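# Flip a clear plastic sheet across an open card holder

## Task

On the open card holder, the half that has the strap carries a clear plastic sheet, fastened at the spine the way a page is. Turn this sheet over to the opposite half so it ends up flat and fully spread there. The card holder has to stay open and flat on the table. Raising any stack of pages steeply, either alone or by lifting the whole holder, counts as failure. Once you finish, everything must settle quickly, and nothing may depend on the robot to stay in place. Release the sheet and take the grippers away at the end.

## Robot and tools

Robot: two arms, left_arm and right_arm, each ending in a two-finger parallel gripper. Both report their positions in a single scene frame. Its origin sits on the table top midway between the arms, +x points out over the table, +z points up, and left_arm is on the +y side. Arm names do not tell you which side of an image an arm appears on. Bases: left_arm at (-0.003, +0.238, 0) m, right_arm at (-0.024, -0.354, 0) m, each rotated slightly about z. Mounting plates and the metal frame behind the arms are fixed obstacles.

Gripper axes: the fingers point along the gripper's +z and open and close along its y. end_effector_position is the point between the finger pads, roughly 1 cm back from the fingertips. Reported positions can be off, more so at long reach. Arms usually finish a centimetre or more short of the command, mostly too low. To hold an arm steady, send the offset back to the wanted pose in the first call of a reply and zeros afterwards, raising the aim if it still sags.

execute_actions(actions): a list of actions, each a table of at most 15 rows. Each row runs for one control step (1/30 s). If fewer than 15 rows are given, the last row repeats to fill 15 steps, so each action lasts 0.5 s. A row is 14 numbers in [-1, 1], always for both arms: left_arm dx, dy, dz, rx, ry, rz, opening, then the same seven for right_arm. dx..rz are an offset, not a pose. They are expressed in that gripper's own axes and measured from the gripper's pose at the start of the action; every row refers to that same start, not to the previous row. For the first action of a call the start is the last pose reported in the scene. Scale: 1.0 = 0.6 m of translation or 180 degrees of rotation. rx, ry, rz together form one rotation vector. Opening is absolute: +1 fully open (0.094 m), -1 closed. At every step the command is clipped to within 70 mm and 16 degrees of the measured pose, so a large offset may take several actions to reach. An empty list returns only state and images.

move(target, speed, blocking): target is one 14-number row laid out as above. It is an offset in each gripper's own axes from the pose in the scene's last result that showed one, in the same 0.6 m / 180 degree scale. The opening value is absolute and is sent at the start. Both grippers follow straight paths that end together, lasting 0.5 to 10 s; anything longer is cut off at 10 s. speed is in m/s, 0.002 to 0.5, default 0.25, and turning is capped at twice that in rad/s. Paths do not avoid obstacles or the other arm. Faster moves, and targets placed deeper past a contact, press harder. With blocking=false the result comes back after 0.5 s. Until an ending is reported, use wait or stop; other moves and actions are refused. The result adds a "move:" line with the ending (done, off_target, moving, held, fault), any limits (paced = command clipped; held = some steps blocked, after which the arm may speed up), and each gripper's distance from its target.

wait(seconds): 0 to 10 s, with arms holding their last command. A running move keeps going. stop(): brakes a running move; it needs room to stop. zoom_image(camera, region): region [x0, y0, x1, y1] in pixels, at most 504x504; cameras are cam_high, cam_low, cam_left_wrist, cam_right_wrist. read_manual(section): licence texts only. finished_scene(scene): ends scene 1 or 2 and reports success. It cannot be undone.

Result lines: left_arm: … | right_arm: … give position (m) and quat_wxyz. "Hand target" is the pose the controller is currently driving toward. grip_measured is the finger opening on the command scale, accurate to about 1 mm. To grip, command roughly 0.03 below grip_measured; less than that grips more gently. Parts thinner than about 2 mm get less force. Step readings list positions at some steps, and HELD marks steps where an arm was held back. "pose unreachable" means the clearance check altered that arm's command. FAULT or OVER-TEMPERATURE FAULT lines mean the arm stopped. MOTOR HOT warns at 75 °C; at 90 °C the arm stops for 10 s, and at 100 °C it goes limp and falls. Joint torques are noisy and carry offsets. Joint ranges (rad): waist -2.618..3.054, shoulder 0..3.142, elbow 0..3.142, wrist pitch and yaw -1.571..1.571, wrist roll -2.094..2.094.

Approach: find the spine and the free edge of the plastic sheet in the images. Pinch the free edge lightly, then lift it and carry it in an arc over the spine onto the other half, keeping the card holder and its page stacks flat. Lay the sheet down spread out, open the fingers, and move clear. The robot keeps holding its last command while you think, so use short, deliberate replies.

Avoid: lifting page stacks or the holder steeply, knocking rigid items off the table, letting the arms collide or press hard against each other, hard pushes, slams or drops, and leaving anything still moving or held up by the gripper when you end the scene.

Each tool is called after "Emit:" by a JSON object that holds its "op" and its "data", one argument or row to a line.

## Session

Emit:
{"op": "execute_actions", "data": {
  "actions": []
}}

Scene clock: 0.00 s.
left_arm: end_effector_position=(+0.3742, +0.2994, +0.4104) grip_measured=+1.000 end_effector_quat_wxyz=(+0.709, -0.054, +0.701, +0.054) | right_arm: end_effector_position=(+0.3559, -0.3170, +0.4101) grip_measured=+1.000 end_effector_quat_wxyz=(+0.710, -0.026, +0.702, +0.037)
Joint positions: left_arm=[ 0.014  1.052  1.052  0.01   0.01  -0.001  0.094] | right_arm=[0.014 1.048 1.047 0.013 0.007 0.015 0.094]
Joint velocities: left_arm=[ 0.007 -0.012  0.007 -0.022 -0.022 -0.037  0.   ] | right_arm=[ 0.022 -0.002 -0.007 -0.037 -0.007 -0.022  0.   ]
Joint torques (N m, as the arm reports them, + toward a larger angle): no reading
Hand target (left_arm): +0.371, +0.299, +0.421; +0.718, -0.054, +0.692, +0.055
Hand target (right_arm): +0.354, -0.317, +0.409; +0.707, -0.026, +0.706, +0.037

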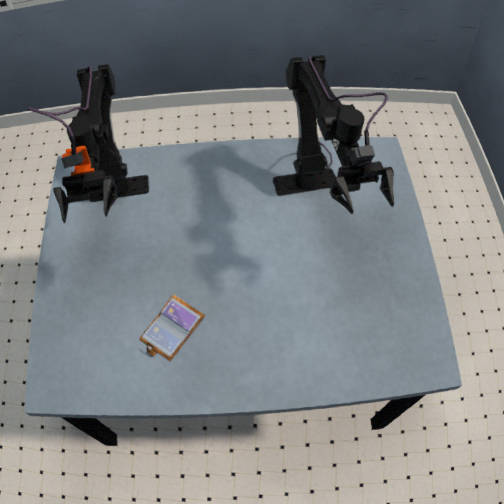

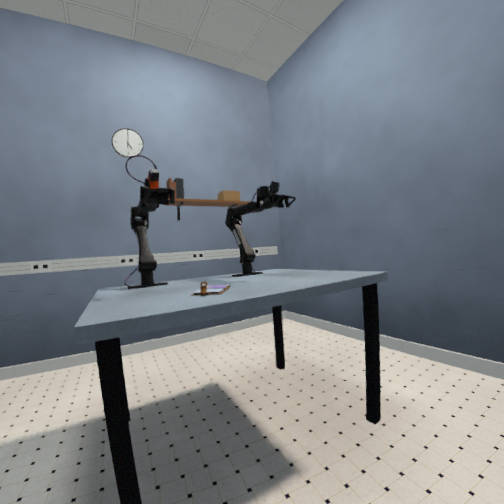

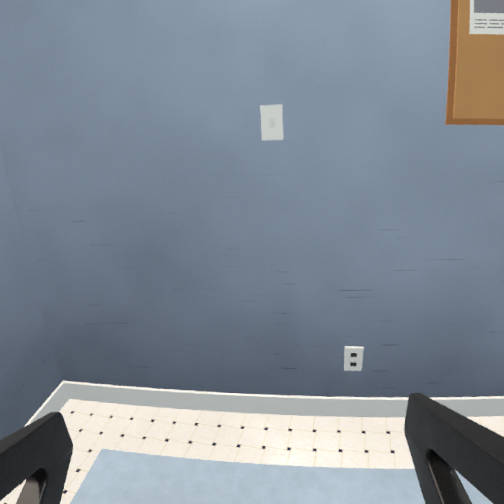

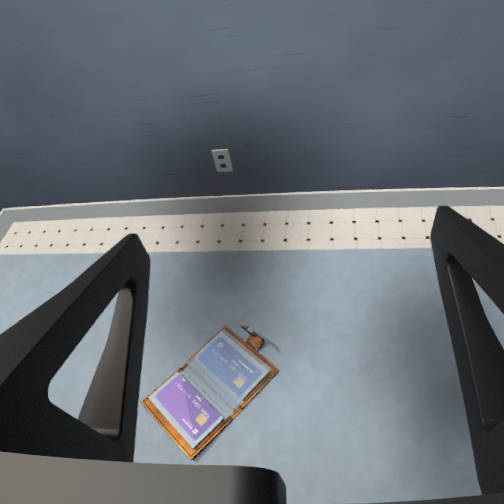

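Emit:
{"op": "move", "data": {
  "target": [0,0,0,0,0,0,1, 0.267,0.195,0.05,0,0.5,0,1]
}}

Emit:
{"op": "zoom_image", "data": {
  "camera": "cam_high",
  "region": [100, 260, 260, 400]
}}

Scene clock: 17.87 s.
left_arm: end_effector_position=(+0.3742, +0.2994, +0.4104) grip_measured=+1.000 end_effector_quat_wxyz=(+0.709, -0.054, +0.701, +0.054) | right_arm: end_effector_position=(+0.3790, -0.2017, +0.2480) grip_measured=+1.000 end_effector_quat_wxyz=(+0.155, -0.040, +0.986, +0.040)
Joint positions: left_arm=[ 0.014  1.052  1.052  0.01   0.01  -0.001  0.094] | right_arm=[ 0.284  2.023  2.313 -1.542  0.023  0.284  0.094]
Joint velocities: left_arm=[-0.002 -0.017  0.002 -0.037 -0.066  0.007  0.   ] | right_arm=[-0.012 -0.002  0.002  0.081  0.051  0.022  0.   ]
Joint torques (N m, as the arm reports them, + toward a larger angle): left_arm=[ 0.04 -3.3   7.77  1.42  0.02  0.  ] | right_arm=[ 0.55 -8.29  7.37  0.64 -0.06  0.02]
Hand target (left_arm): +0.374, +0.299, +0.410; +0.709, -0.054, +0.701, +0.054
Hand target (right_arm): +0.377, -0.197, +0.247; +0.148, -0.041, +0.987, +0.045
Off the commanded pose (left_arm): 0.000 m, 0 deg.
Off the commanded pose (right_arm): 0.008 m, 18 deg; orientation clipped at the last step of the last action.
joint sent to its limit (right arm) — the command would take joint 4 (wrist pitch) past its lower limit, so that joint was sent only as far as its limit.
move: off_target (right_arm); limits=paced

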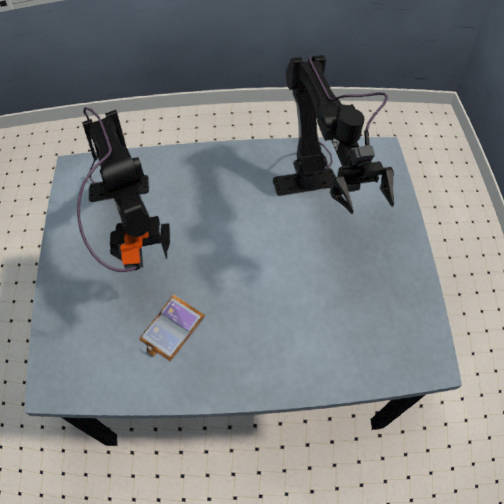

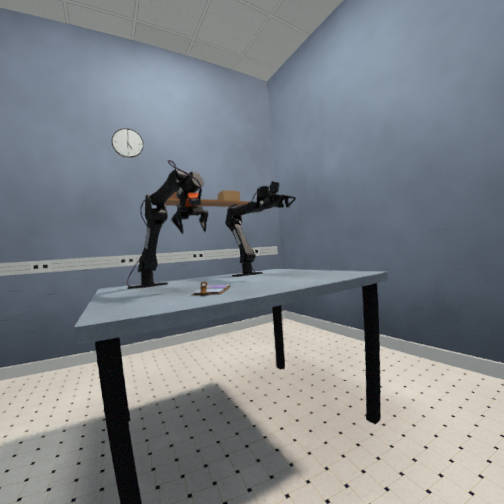

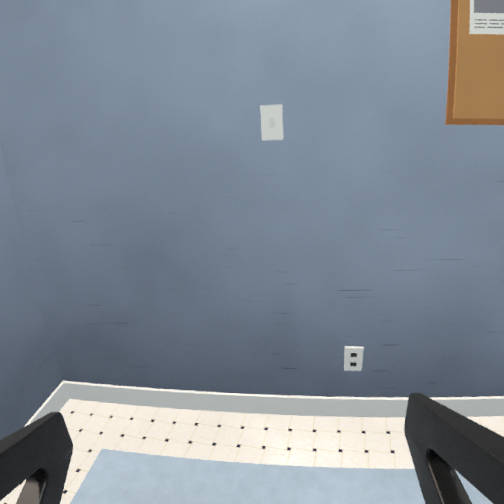

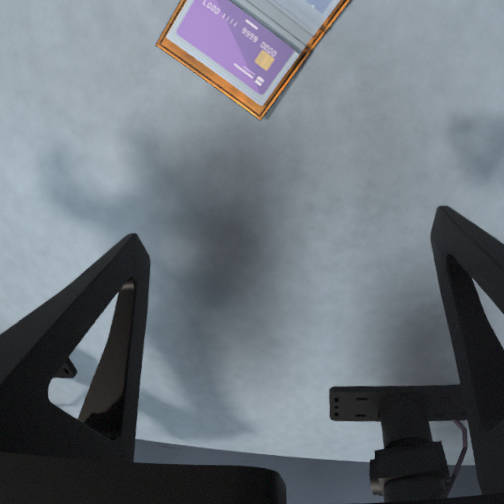

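Region (100, 260, 260, 400) of cam_high's 504x504 image, scaled by 3.150, with more detail than that image has; it fills the top 441 rows of this view, and the rest is white.

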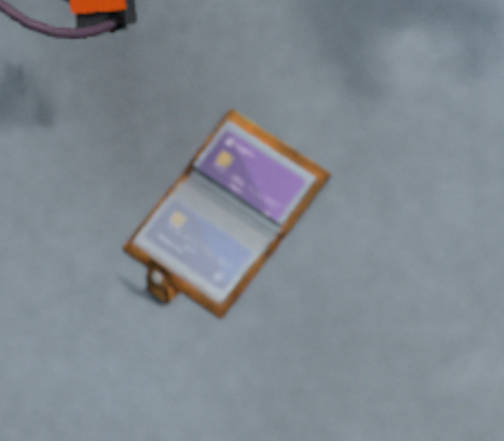

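Emit:
{"op": "move", "data": {
  "target": [0,0,0,0,0,0,1, -0.17,0,0.23,0,0,0,1]
}}

Scene clock: 31.33 s.
left_arm: end_effector_position=(+0.3742, +0.2994, +0.4104) grip_measured=+1.000 end_effector_quat_wxyz=(+0.709, -0.054, +0.701, +0.054) | right_arm: end_effector_position=(+0.5116, -0.1778, +0.1420) grip_measured=+1.000 end_effector_quat_wxyz=(+0.188, -0.040, +0.980, +0.047)
Joint positions: left_arm=[ 0.014  1.052  1.052  0.01   0.01  -0.001  0.094] | right_arm=[ 0.236  2.603  2.849 -1.427  0.014  0.236  0.094]
Joint velocities: left_arm=[-0.027 -0.017 -0.007 -0.051 -0.066  0.051  0.   ] | right_arm=[-0.007  0.007 -0.002  0.007 -0.095 -0.037  0.   ]
Joint torques (N m, as the arm reports them, + toward a larger angle): left_arm=[ 0.03 -3.3   7.8   1.42  0.02  0.01] | right_arm=[ -0.81 -13.01   7.31   0.93  -0.06  -0.1 ]
Hand target (left_arm): +0.374, +0.299, +0.410; +0.709, -0.054, +0.701, +0.054
Hand target (right_arm): +0.515, -0.181, +0.146; +0.195, -0.039, +0.979, +0.051
Off the commanded pose (left_arm): 0.000 m, 0 deg.
Off the commanded pose (right_arm): 0.010 m, 4 deg.
elbow stopped short (right arm): the move would have taken joint 3 (elbow) straighter than the controller allows; a more bent joint 3 avoids this.
move: off_target (right_arm)

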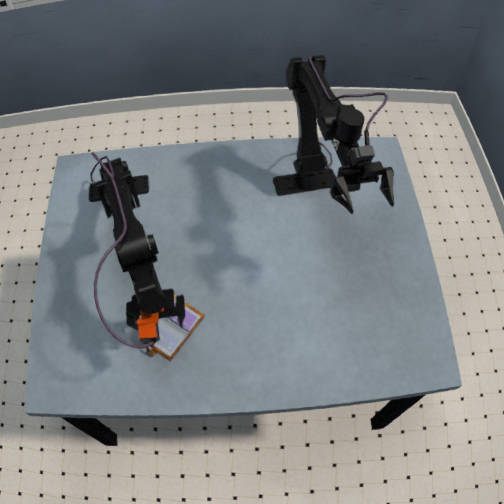

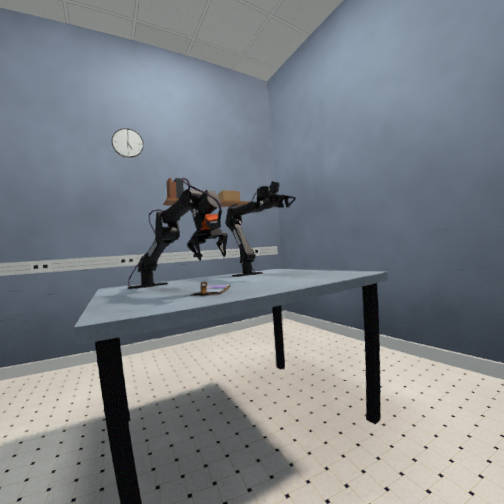

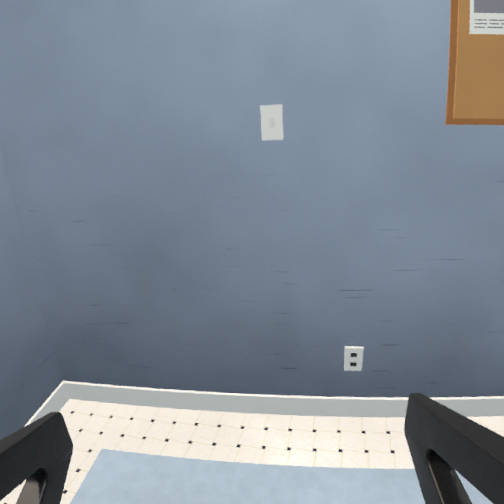

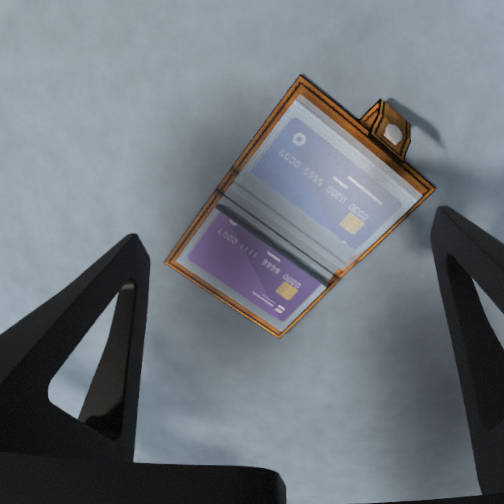

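Emit:
{"op": "move", "data": {
  "target": [0,0,0,0,0,0,1, 0,0,0.12,0,-0.1,0,-1],
  "speed": 0.1
}}

Scene clock: 68.43 s.
left_arm: end_effector_position=(+0.3742, +0.2994, +0.4104) grip_measured=+1.000 end_effector_quat_wxyz=(+0.709, -0.054, +0.701, +0.054) | right_arm: end_effector_position=(+0.5403, -0.1740, +0.0697) grip_measured=-0.997 end_effector_quat_wxyz=(+0.335, -0.029, +0.940, +0.057)
Joint positions: left_arm=[ 0.014  1.052  1.052  0.01   0.01  -0.001  0.094] | right_arm=[ 0.249  2.269  1.789 -0.403  0.085  0.24   0.   ]
Joint velocities: left_arm=[-0.007 -0.012 -0.007 -0.007 -0.037 -0.037  0.   ] | right_arm=[ 0.002 -0.002 -0.027  0.081 -0.007 -0.081 -0.   ]
Joint torques (N m, as the arm reports them, + toward a larger angle): left_arm=[ 0.   -3.28  7.77  1.42  0.02  0.  ] | right_arm=[  0.82 -13.56   5.99   1.37   0.13   0.01]
Hand target (left_arm): +0.374, +0.299, +0.410; +0.709, -0.054, +0.701, +0.054
Hand target (right_arm): +0.537, -0.170, +0.076; +0.339, -0.031, +0.939, +0.055
Off the commanded pose (left_arm): 0.000 m, 0 deg.
Off the commanded pose (right_arm): 0.007 m, 1 deg.
move: done

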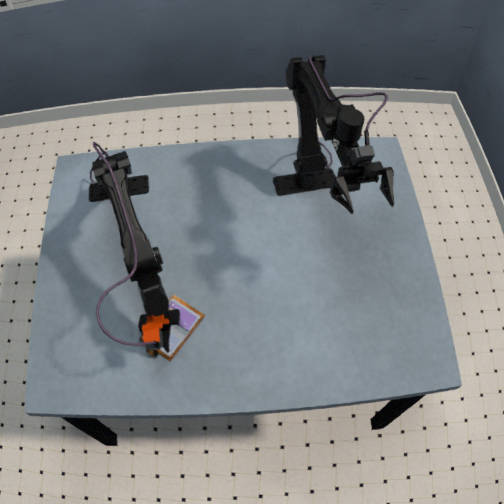

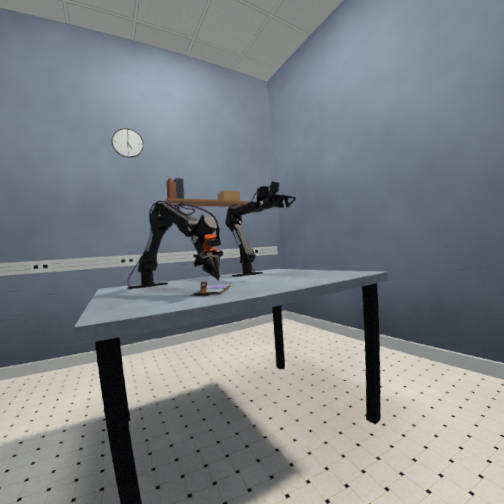

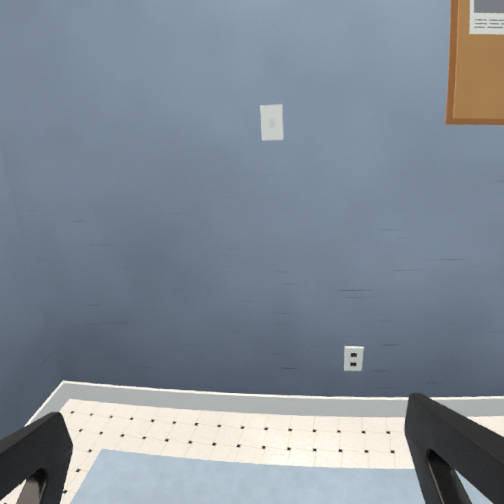

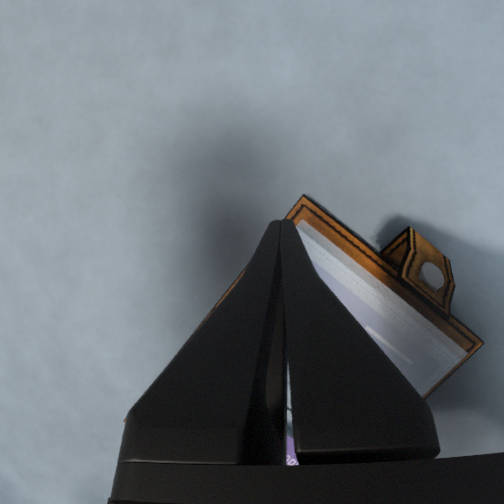

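Emit:
{"op": "move", "data": {
  "target": [0,0,0,0,0,0,1, 0,0,-0.03,-0.175,0.03,-0.216,0.6],
  "speed": 0.15
}}

Scene clock: 86.97 s.
left_arm: end_effector_position=(+0.3742, +0.2994, +0.4104) grip_measured=+1.000 end_effector_quat_wxyz=(+0.709, -0.054, +0.701, +0.054) | right_arm: end_effector_position=(+0.5301, -0.1731, +0.0886) grip_measured=+0.598 end_effector_quat_wxyz=(+0.275, -0.429, +0.841, +0.180)
Joint positions: left_arm=[ 0.014  1.052  1.052  0.01   0.01  -0.001  0.094] | right_arm=[ 0.083  2.446  2.22  -0.88  -0.5   -0.656  0.075]
Joint velocities: left_arm=[ 0.002 -0.002 -0.012  0.007 -0.022 -0.037  0.   ] | right_arm=[ 0.007 -0.007  0.007 -0.066 -0.095  0.022 -0.   ]
Joint torques (N m, as the arm reports them, + toward a larger angle): left_arm=[ 0.02 -3.28  7.78  1.42  0.02  0.01] | right_arm=[ -0.87 -11.68   8.22   0.82  -0.42  -0.11]
Hand target (left_arm): +0.374, +0.299, +0.410; +0.709, -0.054, +0.701, +0.054
Hand target (right_arm): +0.529, -0.176, +0.082; +0.267, -0.428, +0.843, +0.188
Off the commanded pose (left_arm): 0.000 m, 0 deg.
Off the commanded pose (right_arm): 0.006 m, 1 deg.
move: done

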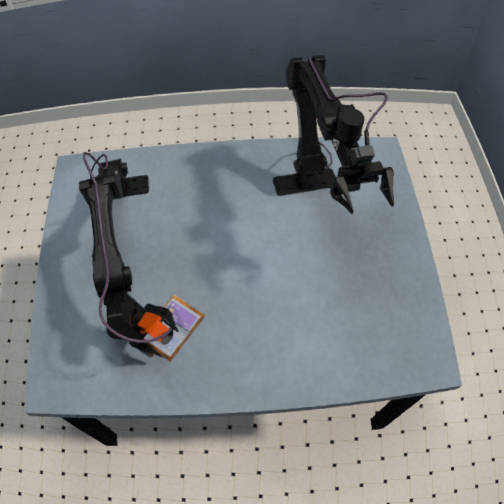

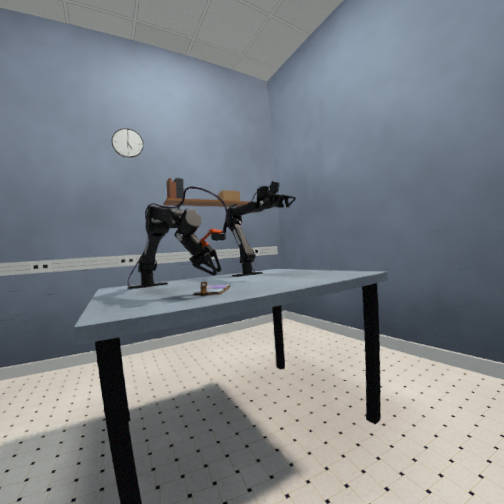

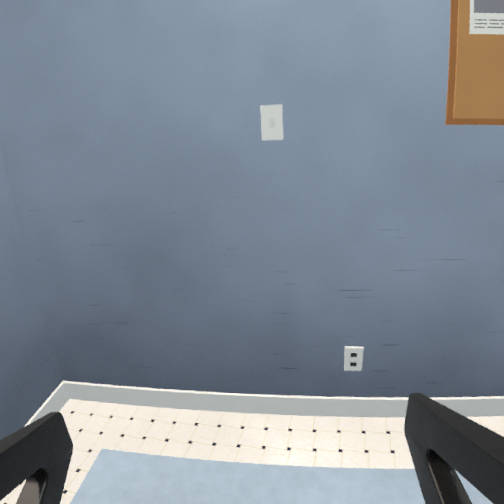

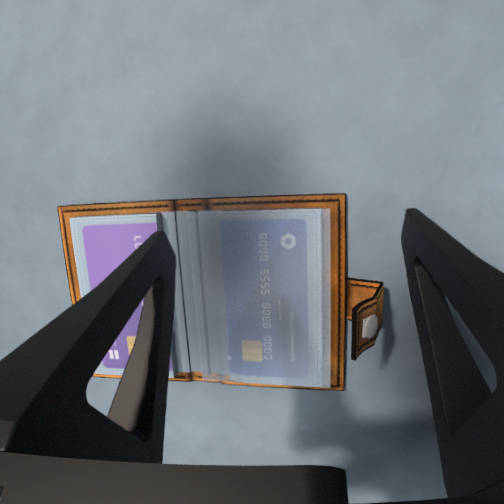

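Emit:
{"op": "move", "data": {
  "target": [0,0,0,0,0,0,1, 0.051,0,0.065,0,0,0,0.1],
  "speed": 0.1
}}

Scene clock: 94.37 s.
left_arm: end_effector_position=(+0.3742, +0.2994, +0.4104) grip_measured=+1.000 end_effector_quat_wxyz=(+0.709, -0.054, +0.701, +0.054) | right_arm: end_effector_position=(+0.5312, -0.1731, +0.0474) grip_measured=+0.102 end_effector_quat_wxyz=(+0.284, -0.431, +0.838, +0.176)
Joint positions: left_arm=[ 0.014  1.052  1.052  0.01   0.01  -0.001  0.094] | right_arm=[ 0.083  2.446  2.048 -0.687 -0.499 -0.658  0.052]
Joint velocities: left_arm=[-0.017 -0.007 -0.012 -0.022  0.022  0.007  0.   ] | right_arm=[-0.002 -0.007 -0.022  0.066  0.037 -0.022 -0.001]
Joint torques (N m, as the arm reports them, + toward a larger angle): left_arm=[ 0.   -3.29  7.81  1.43  0.01 -0.01] | right_arm=[  0.28 -12.66   5.79   1.03  -0.25   0.03]
Hand target (left_arm): +0.374, +0.299, +0.410; +0.709, -0.054, +0.701, +0.054
Hand target (right_arm): +0.527, -0.171, +0.039; +0.275, -0.429, +0.842, +0.179
Off the commanded pose (left_arm): 0.000 m, 0 deg.
Off the commanded pose (right_arm): 0.009 m, 1 deg.
move: done

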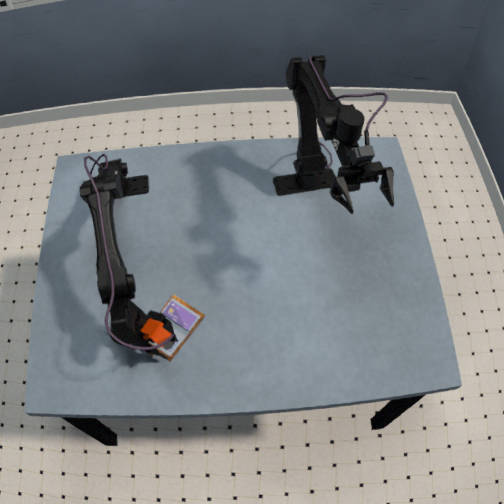

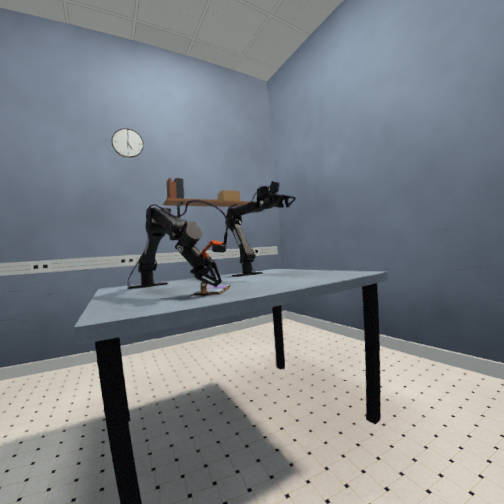

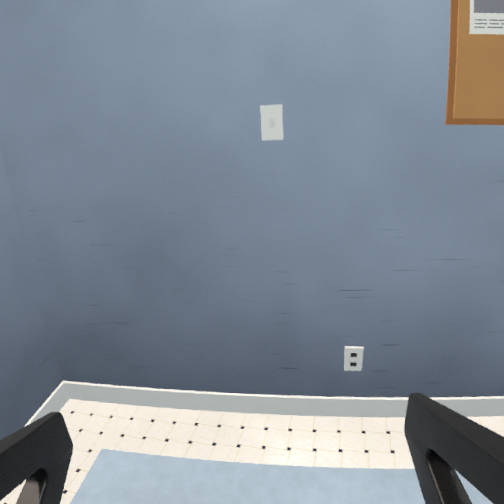

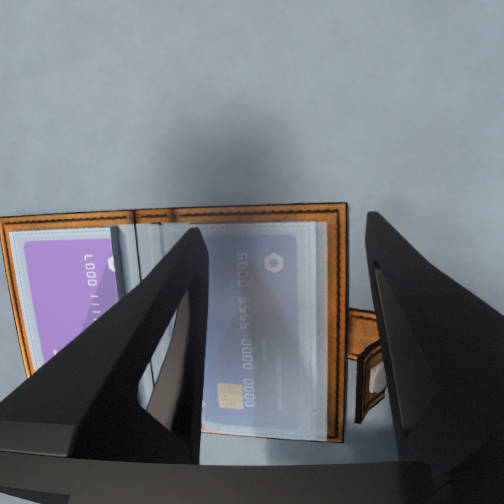

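Emit:
{"op": "move", "data": {
  "target": [0,0,0,0,0,0,1, 0.073,0.045,-0.027,0,0,0,-0.15],
  "speed": 0.1
}}

Scene clock: 107.23 s.
left_arm: end_effector_position=(+0.3742, +0.2994, +0.4104) grip_measured=+1.000 end_effector_quat_wxyz=(+0.709, -0.054, +0.701, +0.054) | right_arm: end_effector_position=(+0.4853, -0.1911, +0.0300) grip_measured=-0.148 end_effector_quat_wxyz=(+0.280, -0.431, +0.840, +0.173)
Joint positions: left_arm=[ 0.014  1.052  1.052  0.01   0.01  -0.001  0.094] | right_arm=[ 0.063  2.268  1.668 -0.504 -0.501 -0.681  0.04 ]
Joint velocities: left_arm=[-0.012 -0.002 -0.002  0.051 -0.022  0.007  0.   ] | right_arm=[-0.002  0.002 -0.007  0.022  0.037  0.066 -0.001]
Joint torques (N m, as the arm reports them, + toward a larger angle): left_arm=[ 0.01 -3.29  7.78  1.42  0.02  0.  ] | right_arm=[ -0.78 -12.82   5.26   1.01  -0.39  -0.1 ]
Hand target (left_arm): +0.374, +0.299, +0.410; +0.709, -0.054, +0.701, +0.054
Hand target (right_arm): +0.484, -0.195, +0.034; +0.284, -0.431, +0.838, +0.176
Off the commanded pose (left_arm): 0.000 m, 0 deg.
Off the commanded pose (right_arm): 0.005 m, 1 deg.
move: done

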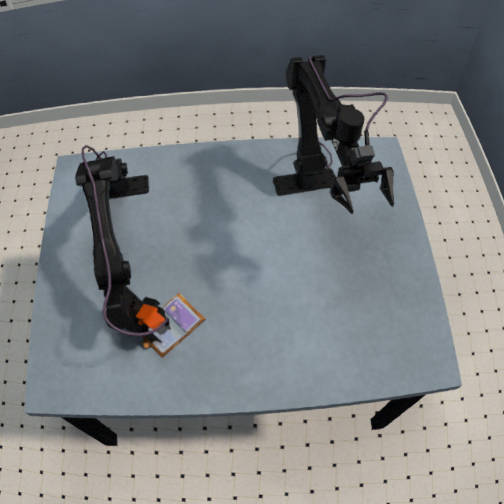

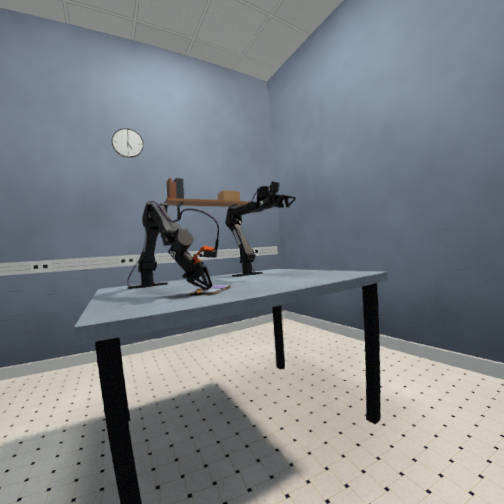

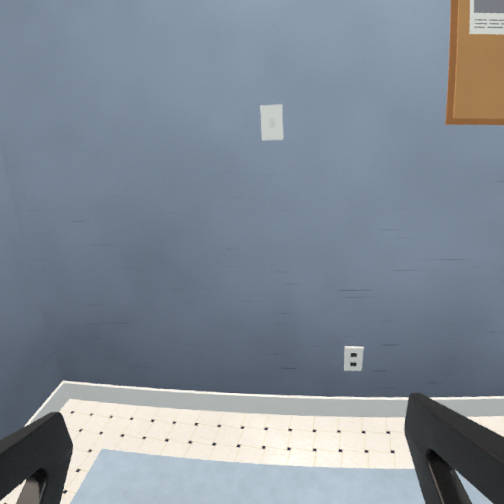

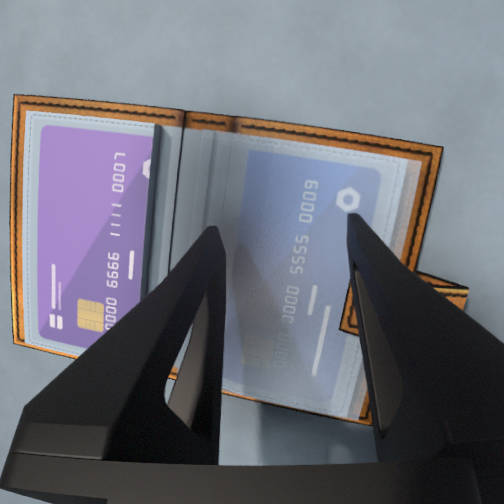

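Emit:
{"op": "move", "data": {
  "target": [0,0,0,0,0,0,1, 0.012,-0.015,0.016,0,0,0,-0.15],
  "speed": 0.04
}}

Emit:
{"op": "move", "data": {
  "target": [0,0,0,0,0,0,1, 0.004,0,0.005,0,0,0,-1],
  "speed": 0.04
}}

Scene clock: 117.53 s.
left_arm: end_effector_position=(+0.3742, +0.2994, +0.4104) grip_measured=+1.000 end_effector_quat_wxyz=(+0.709, -0.054, +0.701, +0.054) | right_arm: end_effector_position=(+0.4905, -0.1902, +0.0284) grip_measured=-0.148 end_effector_quat_wxyz=(+0.289, -0.435, +0.836, +0.171)
Joint positions: left_arm=[ 0.014  1.052  1.052  0.01   0.01  -0.001  0.094] | right_arm=[ 0.062  2.28   1.674 -0.48  -0.503 -0.686  0.04 ]
Joint velocities: left_arm=[ 0.007  0.007 -0.012  0.022 -0.007 -0.022  0.   ] | right_arm=[-0.012  0.007 -0.012 -0.007  0.022 -0.007 -0.001]
Joint torques (N m, as the arm reports them, + toward a larger angle): left_arm=[ 0.   -3.28  7.79  1.42  0.02 -0.01] | right_arm=[-0.92 -9.79  7.58  0.96 -0.29 -0.08]
Hand target (left_arm): +0.374, +0.299, +0.410; +0.709, -0.054, +0.701, +0.054
Hand target (right_arm): +0.492, -0.196, +0.018; +0.280, -0.431, +0.840, +0.173
Off the commanded pose (left_arm): 0.000 m, 0 deg.
Off the commanded pose (right_arm): 0.012 m, 1 deg.
move: off_target (right_arm)

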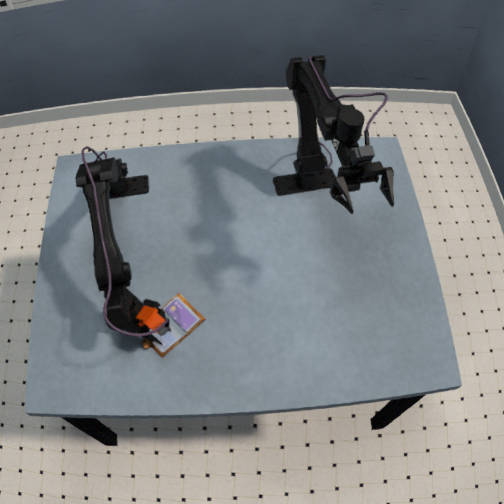

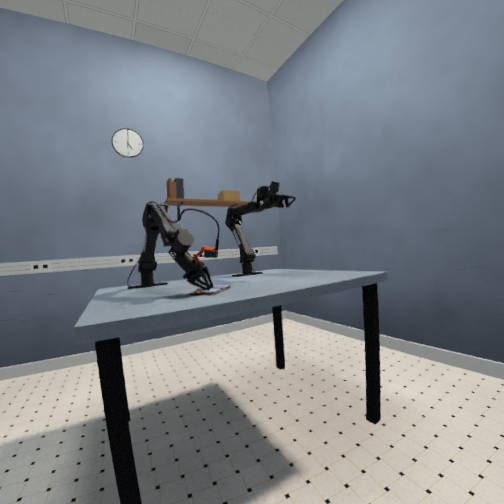

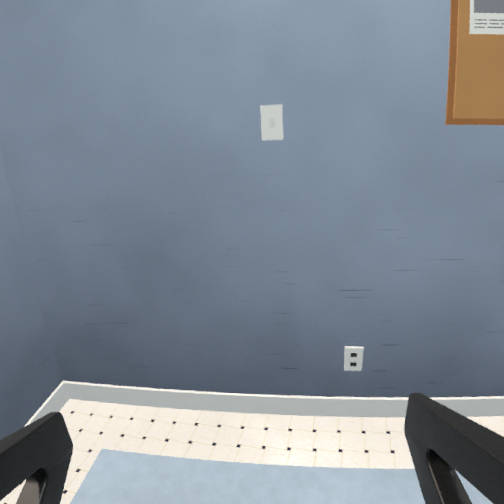

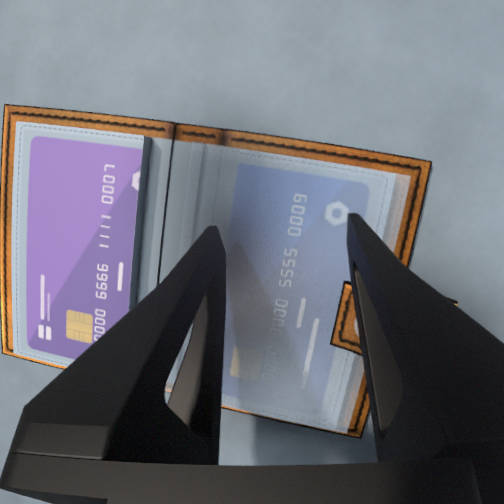

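Scene clock: 118.23 s.
left_arm: end_effector_position=(+0.3742, +0.2994, +0.4104) grip_measured=+1.000 end_effector_quat_wxyz=(+0.709, -0.054, +0.701, +0.054) | right_arm: end_effector_position=(+0.4931, -0.1898, +0.0299) grip_measured=-0.997 end_effector_quat_wxyz=(+0.295, -0.435, +0.834, +0.169)
Joint positions: left_arm=[ 0.014  1.052  1.052  0.01   0.01  -0.001  0.094] | right_arm=[ 0.062  2.28   1.674 -0.467 -0.503 -0.686  0.   ]
Joint velocities: left_arm=[-0.007 -0.007  0.002  0.037  0.037  0.007  0.   ] | right_arm=[ 0.002 -0.017  0.007 -0.022 -0.081 -0.051  0.   ]
Joint torques (N m, as the arm reports them, + toward a larger angle): left_arm=[ 0.03 -3.28  7.77  1.43  0.02 -0.01] | right_arm=[ -0.09 -11.5    5.91   1.04  -0.27  -0.03]
Hand target (left_arm): +0.374, +0.299, +0.410; +0.709, -0.054, +0.701, +0.054
Hand target (right_arm): +0.490, -0.190, +0.025; +0.289, -0.435, +0.836, +0.171
Off the commanded pose (left_arm): 0.000 m, 0 deg.
Off the commanded pose (right_arm): 0.006 m, 1 deg.
move: done

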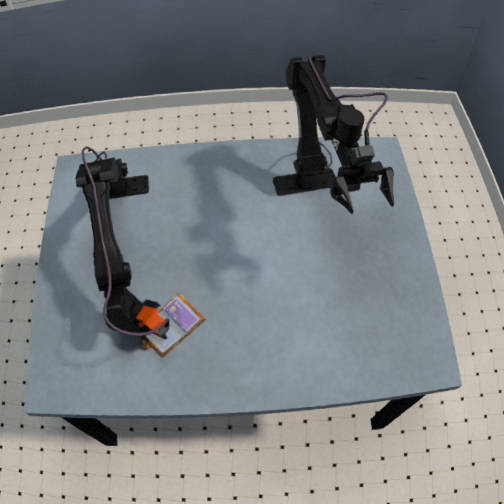

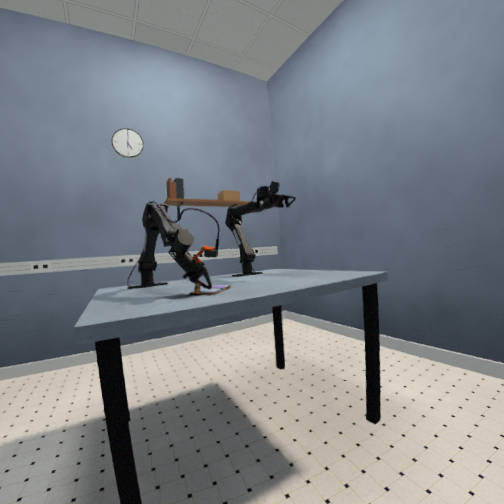

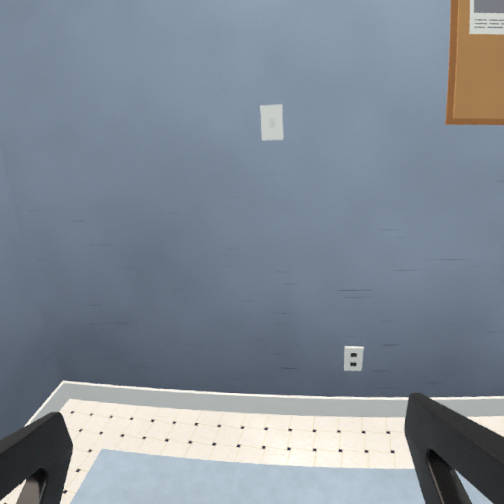

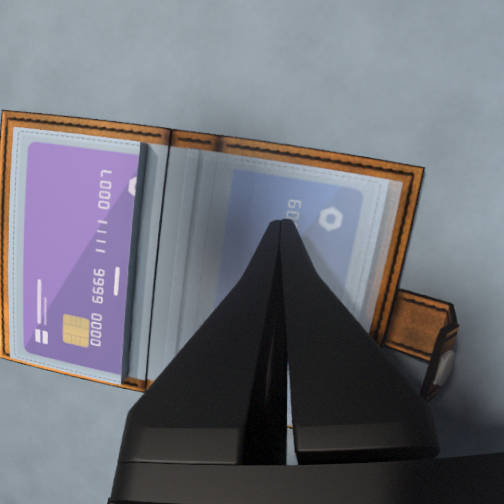

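Emit:
{"op": "move", "data": {
  "target": [0,0,0,0,0,0,1, 0.025,-0.035,0.035,0,0,0,-1],
  "speed": 0.04
}}

Scene clock: 125.43 s.
left_arm: end_effector_position=(+0.3742, +0.2994, +0.4104) grip_measured=+1.000 end_effector_quat_wxyz=(+0.709, -0.054, +0.701, +0.054) | right_arm: end_effector_position=(+0.5127, -0.1895, +0.0274) grip_measured=-0.997 end_effector_quat_wxyz=(+0.318, -0.442, +0.821, +0.170)
Joint positions: left_arm=[ 0.014  1.052  1.052  0.01   0.01  -0.001  0.094] | right_arm=[ 0.05   2.336  1.734 -0.428 -0.53  -0.704  0.   ]
Joint velocities: left_arm=[ 0.002 -0.007 -0.007  0.022 -0.081  0.007  0.   ] | right_arm=[-0.012 -0.012  0.007 -0.022  0.066 -0.095  0.   ]
Joint torques (N m, as the arm reports them, + toward a larger angle): left_arm=[ 0.02 -3.26  7.79  1.42  0.01 -0.01] | right_arm=[-1.11 -9.38  7.21  0.93 -0.13 -0.11]
Hand target (left_arm): +0.374, +0.299, +0.410; +0.709, -0.054, +0.701, +0.054
Hand target (right_arm): +0.510, -0.199, +0.004; +0.295, -0.436, +0.834, +0.169
Off the commanded pose (left_arm): 0.000 m, 0 deg.
Off the commanded pose (right_arm): 0.026 m, 3 deg.
move: off_target (right_arm)

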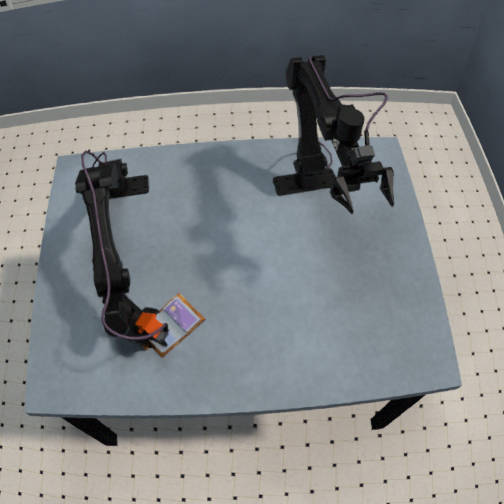

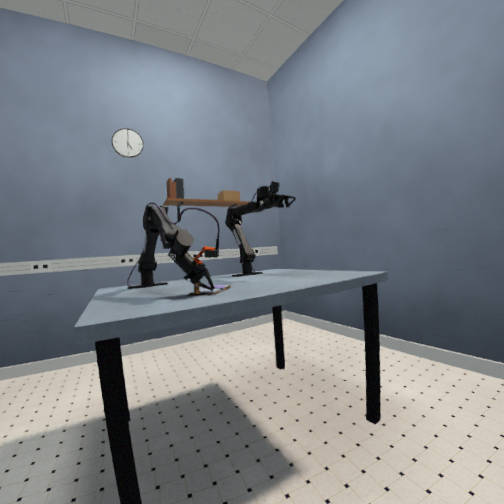

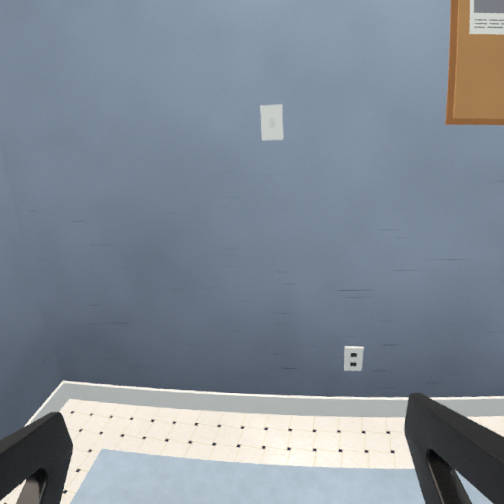

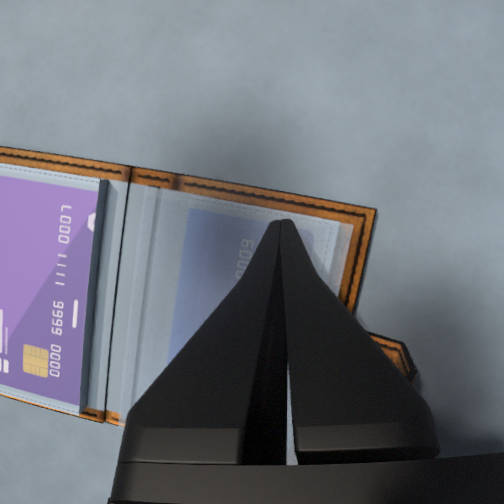

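Emit:
{"op": "move", "data": {
  "target": [0,0,0,0,0,0,1, 0.02,0.04,0.02,0,0,0,-1],
  "speed": 0.04
}}

Emit:
{"op": "zoom_image", "data": {
  "camera": "cam_right_wrist",
  "region": [100, 100, 500, 400]
}}

Scene clock: 133.63 s.
left_arm: end_effector_position=(+0.3742, +0.2994, +0.4104) grip_measured=+1.000 end_effector_quat_wxyz=(+0.709, -0.054, +0.701, +0.054) | right_arm: end_effector_position=(+0.5092, -0.1816, +0.0276) grip_measured=-0.997 end_effector_quat_wxyz=(+0.351, -0.443, +0.809, +0.162)
Joint positions: left_arm=[ 0.014  1.052  1.052  0.01   0.01  -0.001  0.094] | right_arm=[ 0.066  2.29   1.61  -0.268 -0.527 -0.68   0.   ]
Joint velocities: left_arm=[-0.002  0.007 -0.002  0.037  0.022 -0.007  0.   ] | right_arm=[ 0.002 -0.007  0.007  0.022  0.051 -0.051  0.001]
Joint torques (N m, as the arm reports them, + toward a larger angle): left_arm=[ 0.01 -3.28  7.8   1.42  0.01  0.  ] | right_arm=[  1.16 -11.73   4.4    0.88  -0.14   0.03]
Hand target (left_arm): +0.374, +0.299, +0.410; +0.709, -0.054, +0.701, +0.054
Hand target (right_arm): +0.492, -0.178, +0.011; +0.318, -0.442, +0.821, +0.170
Off the commanded pose (left_arm): 0.000 m, 0 deg.
Off the commanded pose (right_arm): 0.025 m, 4 deg.
move: off_target (right_arm)

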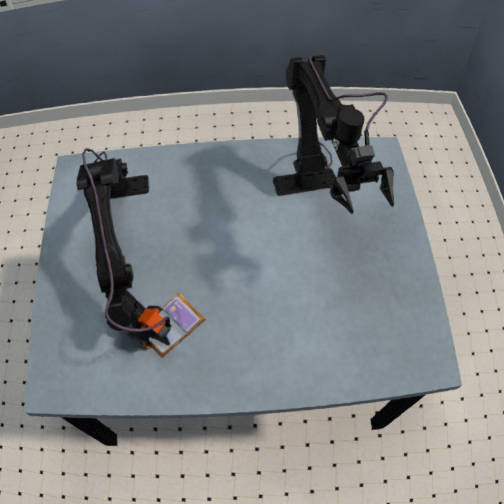

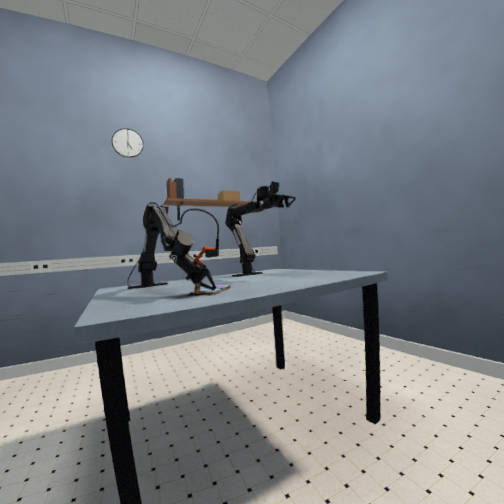

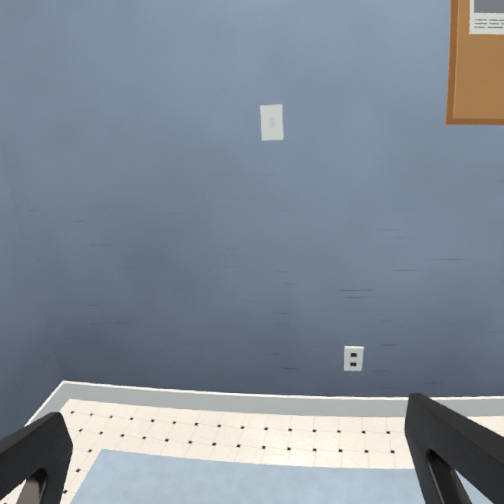

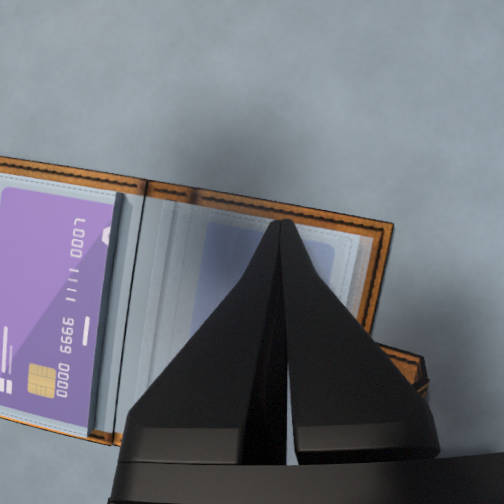

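Region (100, 100, 500, 400) of cam_right_wrist's 504x504 image, scaled by 1.260, with more detail than that image has; it fills the top 378 rows of this view, and the rest is white.

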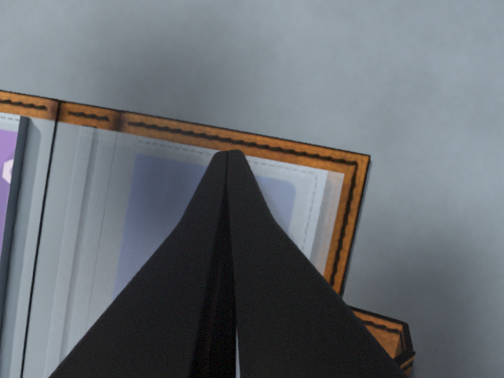

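Emit:
{"op": "move", "data": {
  "target": [0,0,0,0,0,0,1, 0.035,-0.033,-0.15,0,0,0.5,-0.5],
  "speed": 0.15
}}

Scene clock: 160.40 s.
left_arm: end_effector_position=(+0.3742, +0.2994, +0.4104) grip_measured=+1.000 end_effector_quat_wxyz=(+0.709, -0.054, +0.701, +0.054) | right_arm: end_effector_position=(+0.4879, -0.2538, +0.0739) grip_measured=-0.502 end_effector_quat_wxyz=(+0.142, +0.251, +0.888, +0.358)
Joint positions: left_arm=[ 0.014  1.052  1.052  0.01   0.01  -0.001  0.094] | right_arm=[-0.088  2.131  1.556 -0.447 -0.603  0.72   0.023]
Joint velocities: left_arm=[-0.022  0.002 -0.007 -0.037  0.022 -0.066  0.   ] | right_arm=[ 0.007  0.002 -0.007  0.022 -0.051  0.022 -0.   ]
Joint torques (N m, as the arm reports them, + toward a larger angle): left_arm=[ 0.   -3.27  7.79  1.43  0.02  0.  ] | right_arm=[ -0.9  -12.17   5.37   0.96  -0.4    0.  ]
Hand target (left_arm): +0.374, +0.299, +0.410; +0.709, -0.054, +0.701, +0.054
Hand target (right_arm): +0.481, -0.257, +0.077; +0.133, +0.258, +0.886, +0.361
Off the commanded pose (left_arm): 0.000 m, 0 deg.
Off the commanded pose (right_arm): 0.009 m, 1 deg.
move: done

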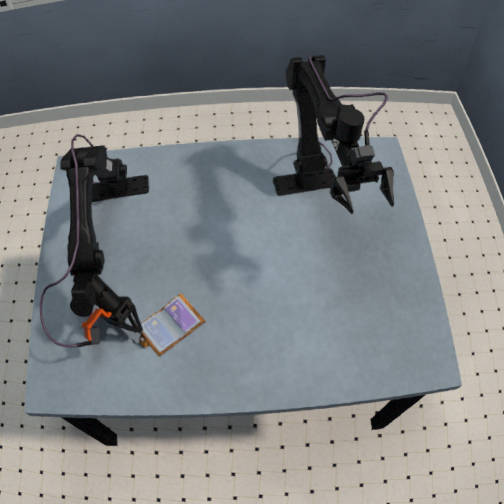

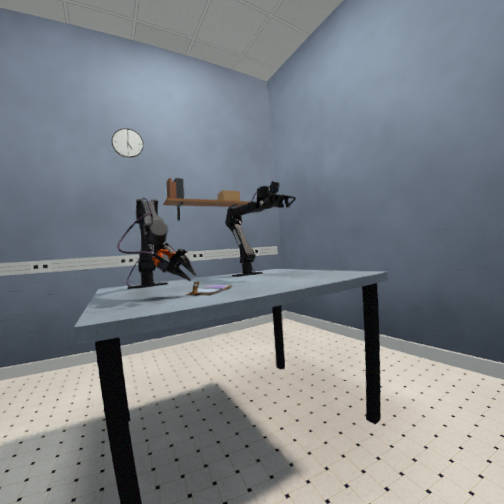

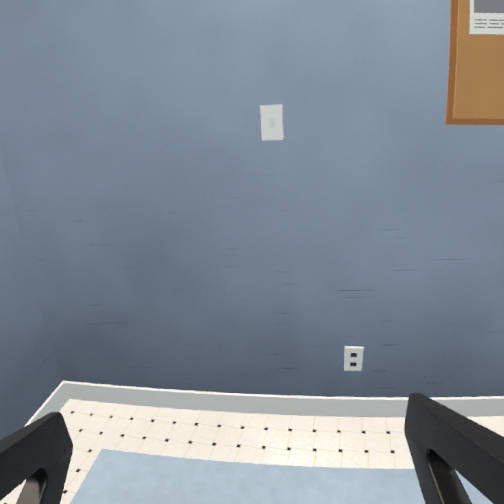

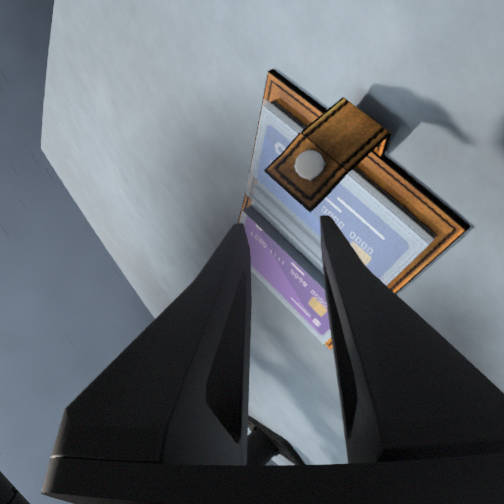

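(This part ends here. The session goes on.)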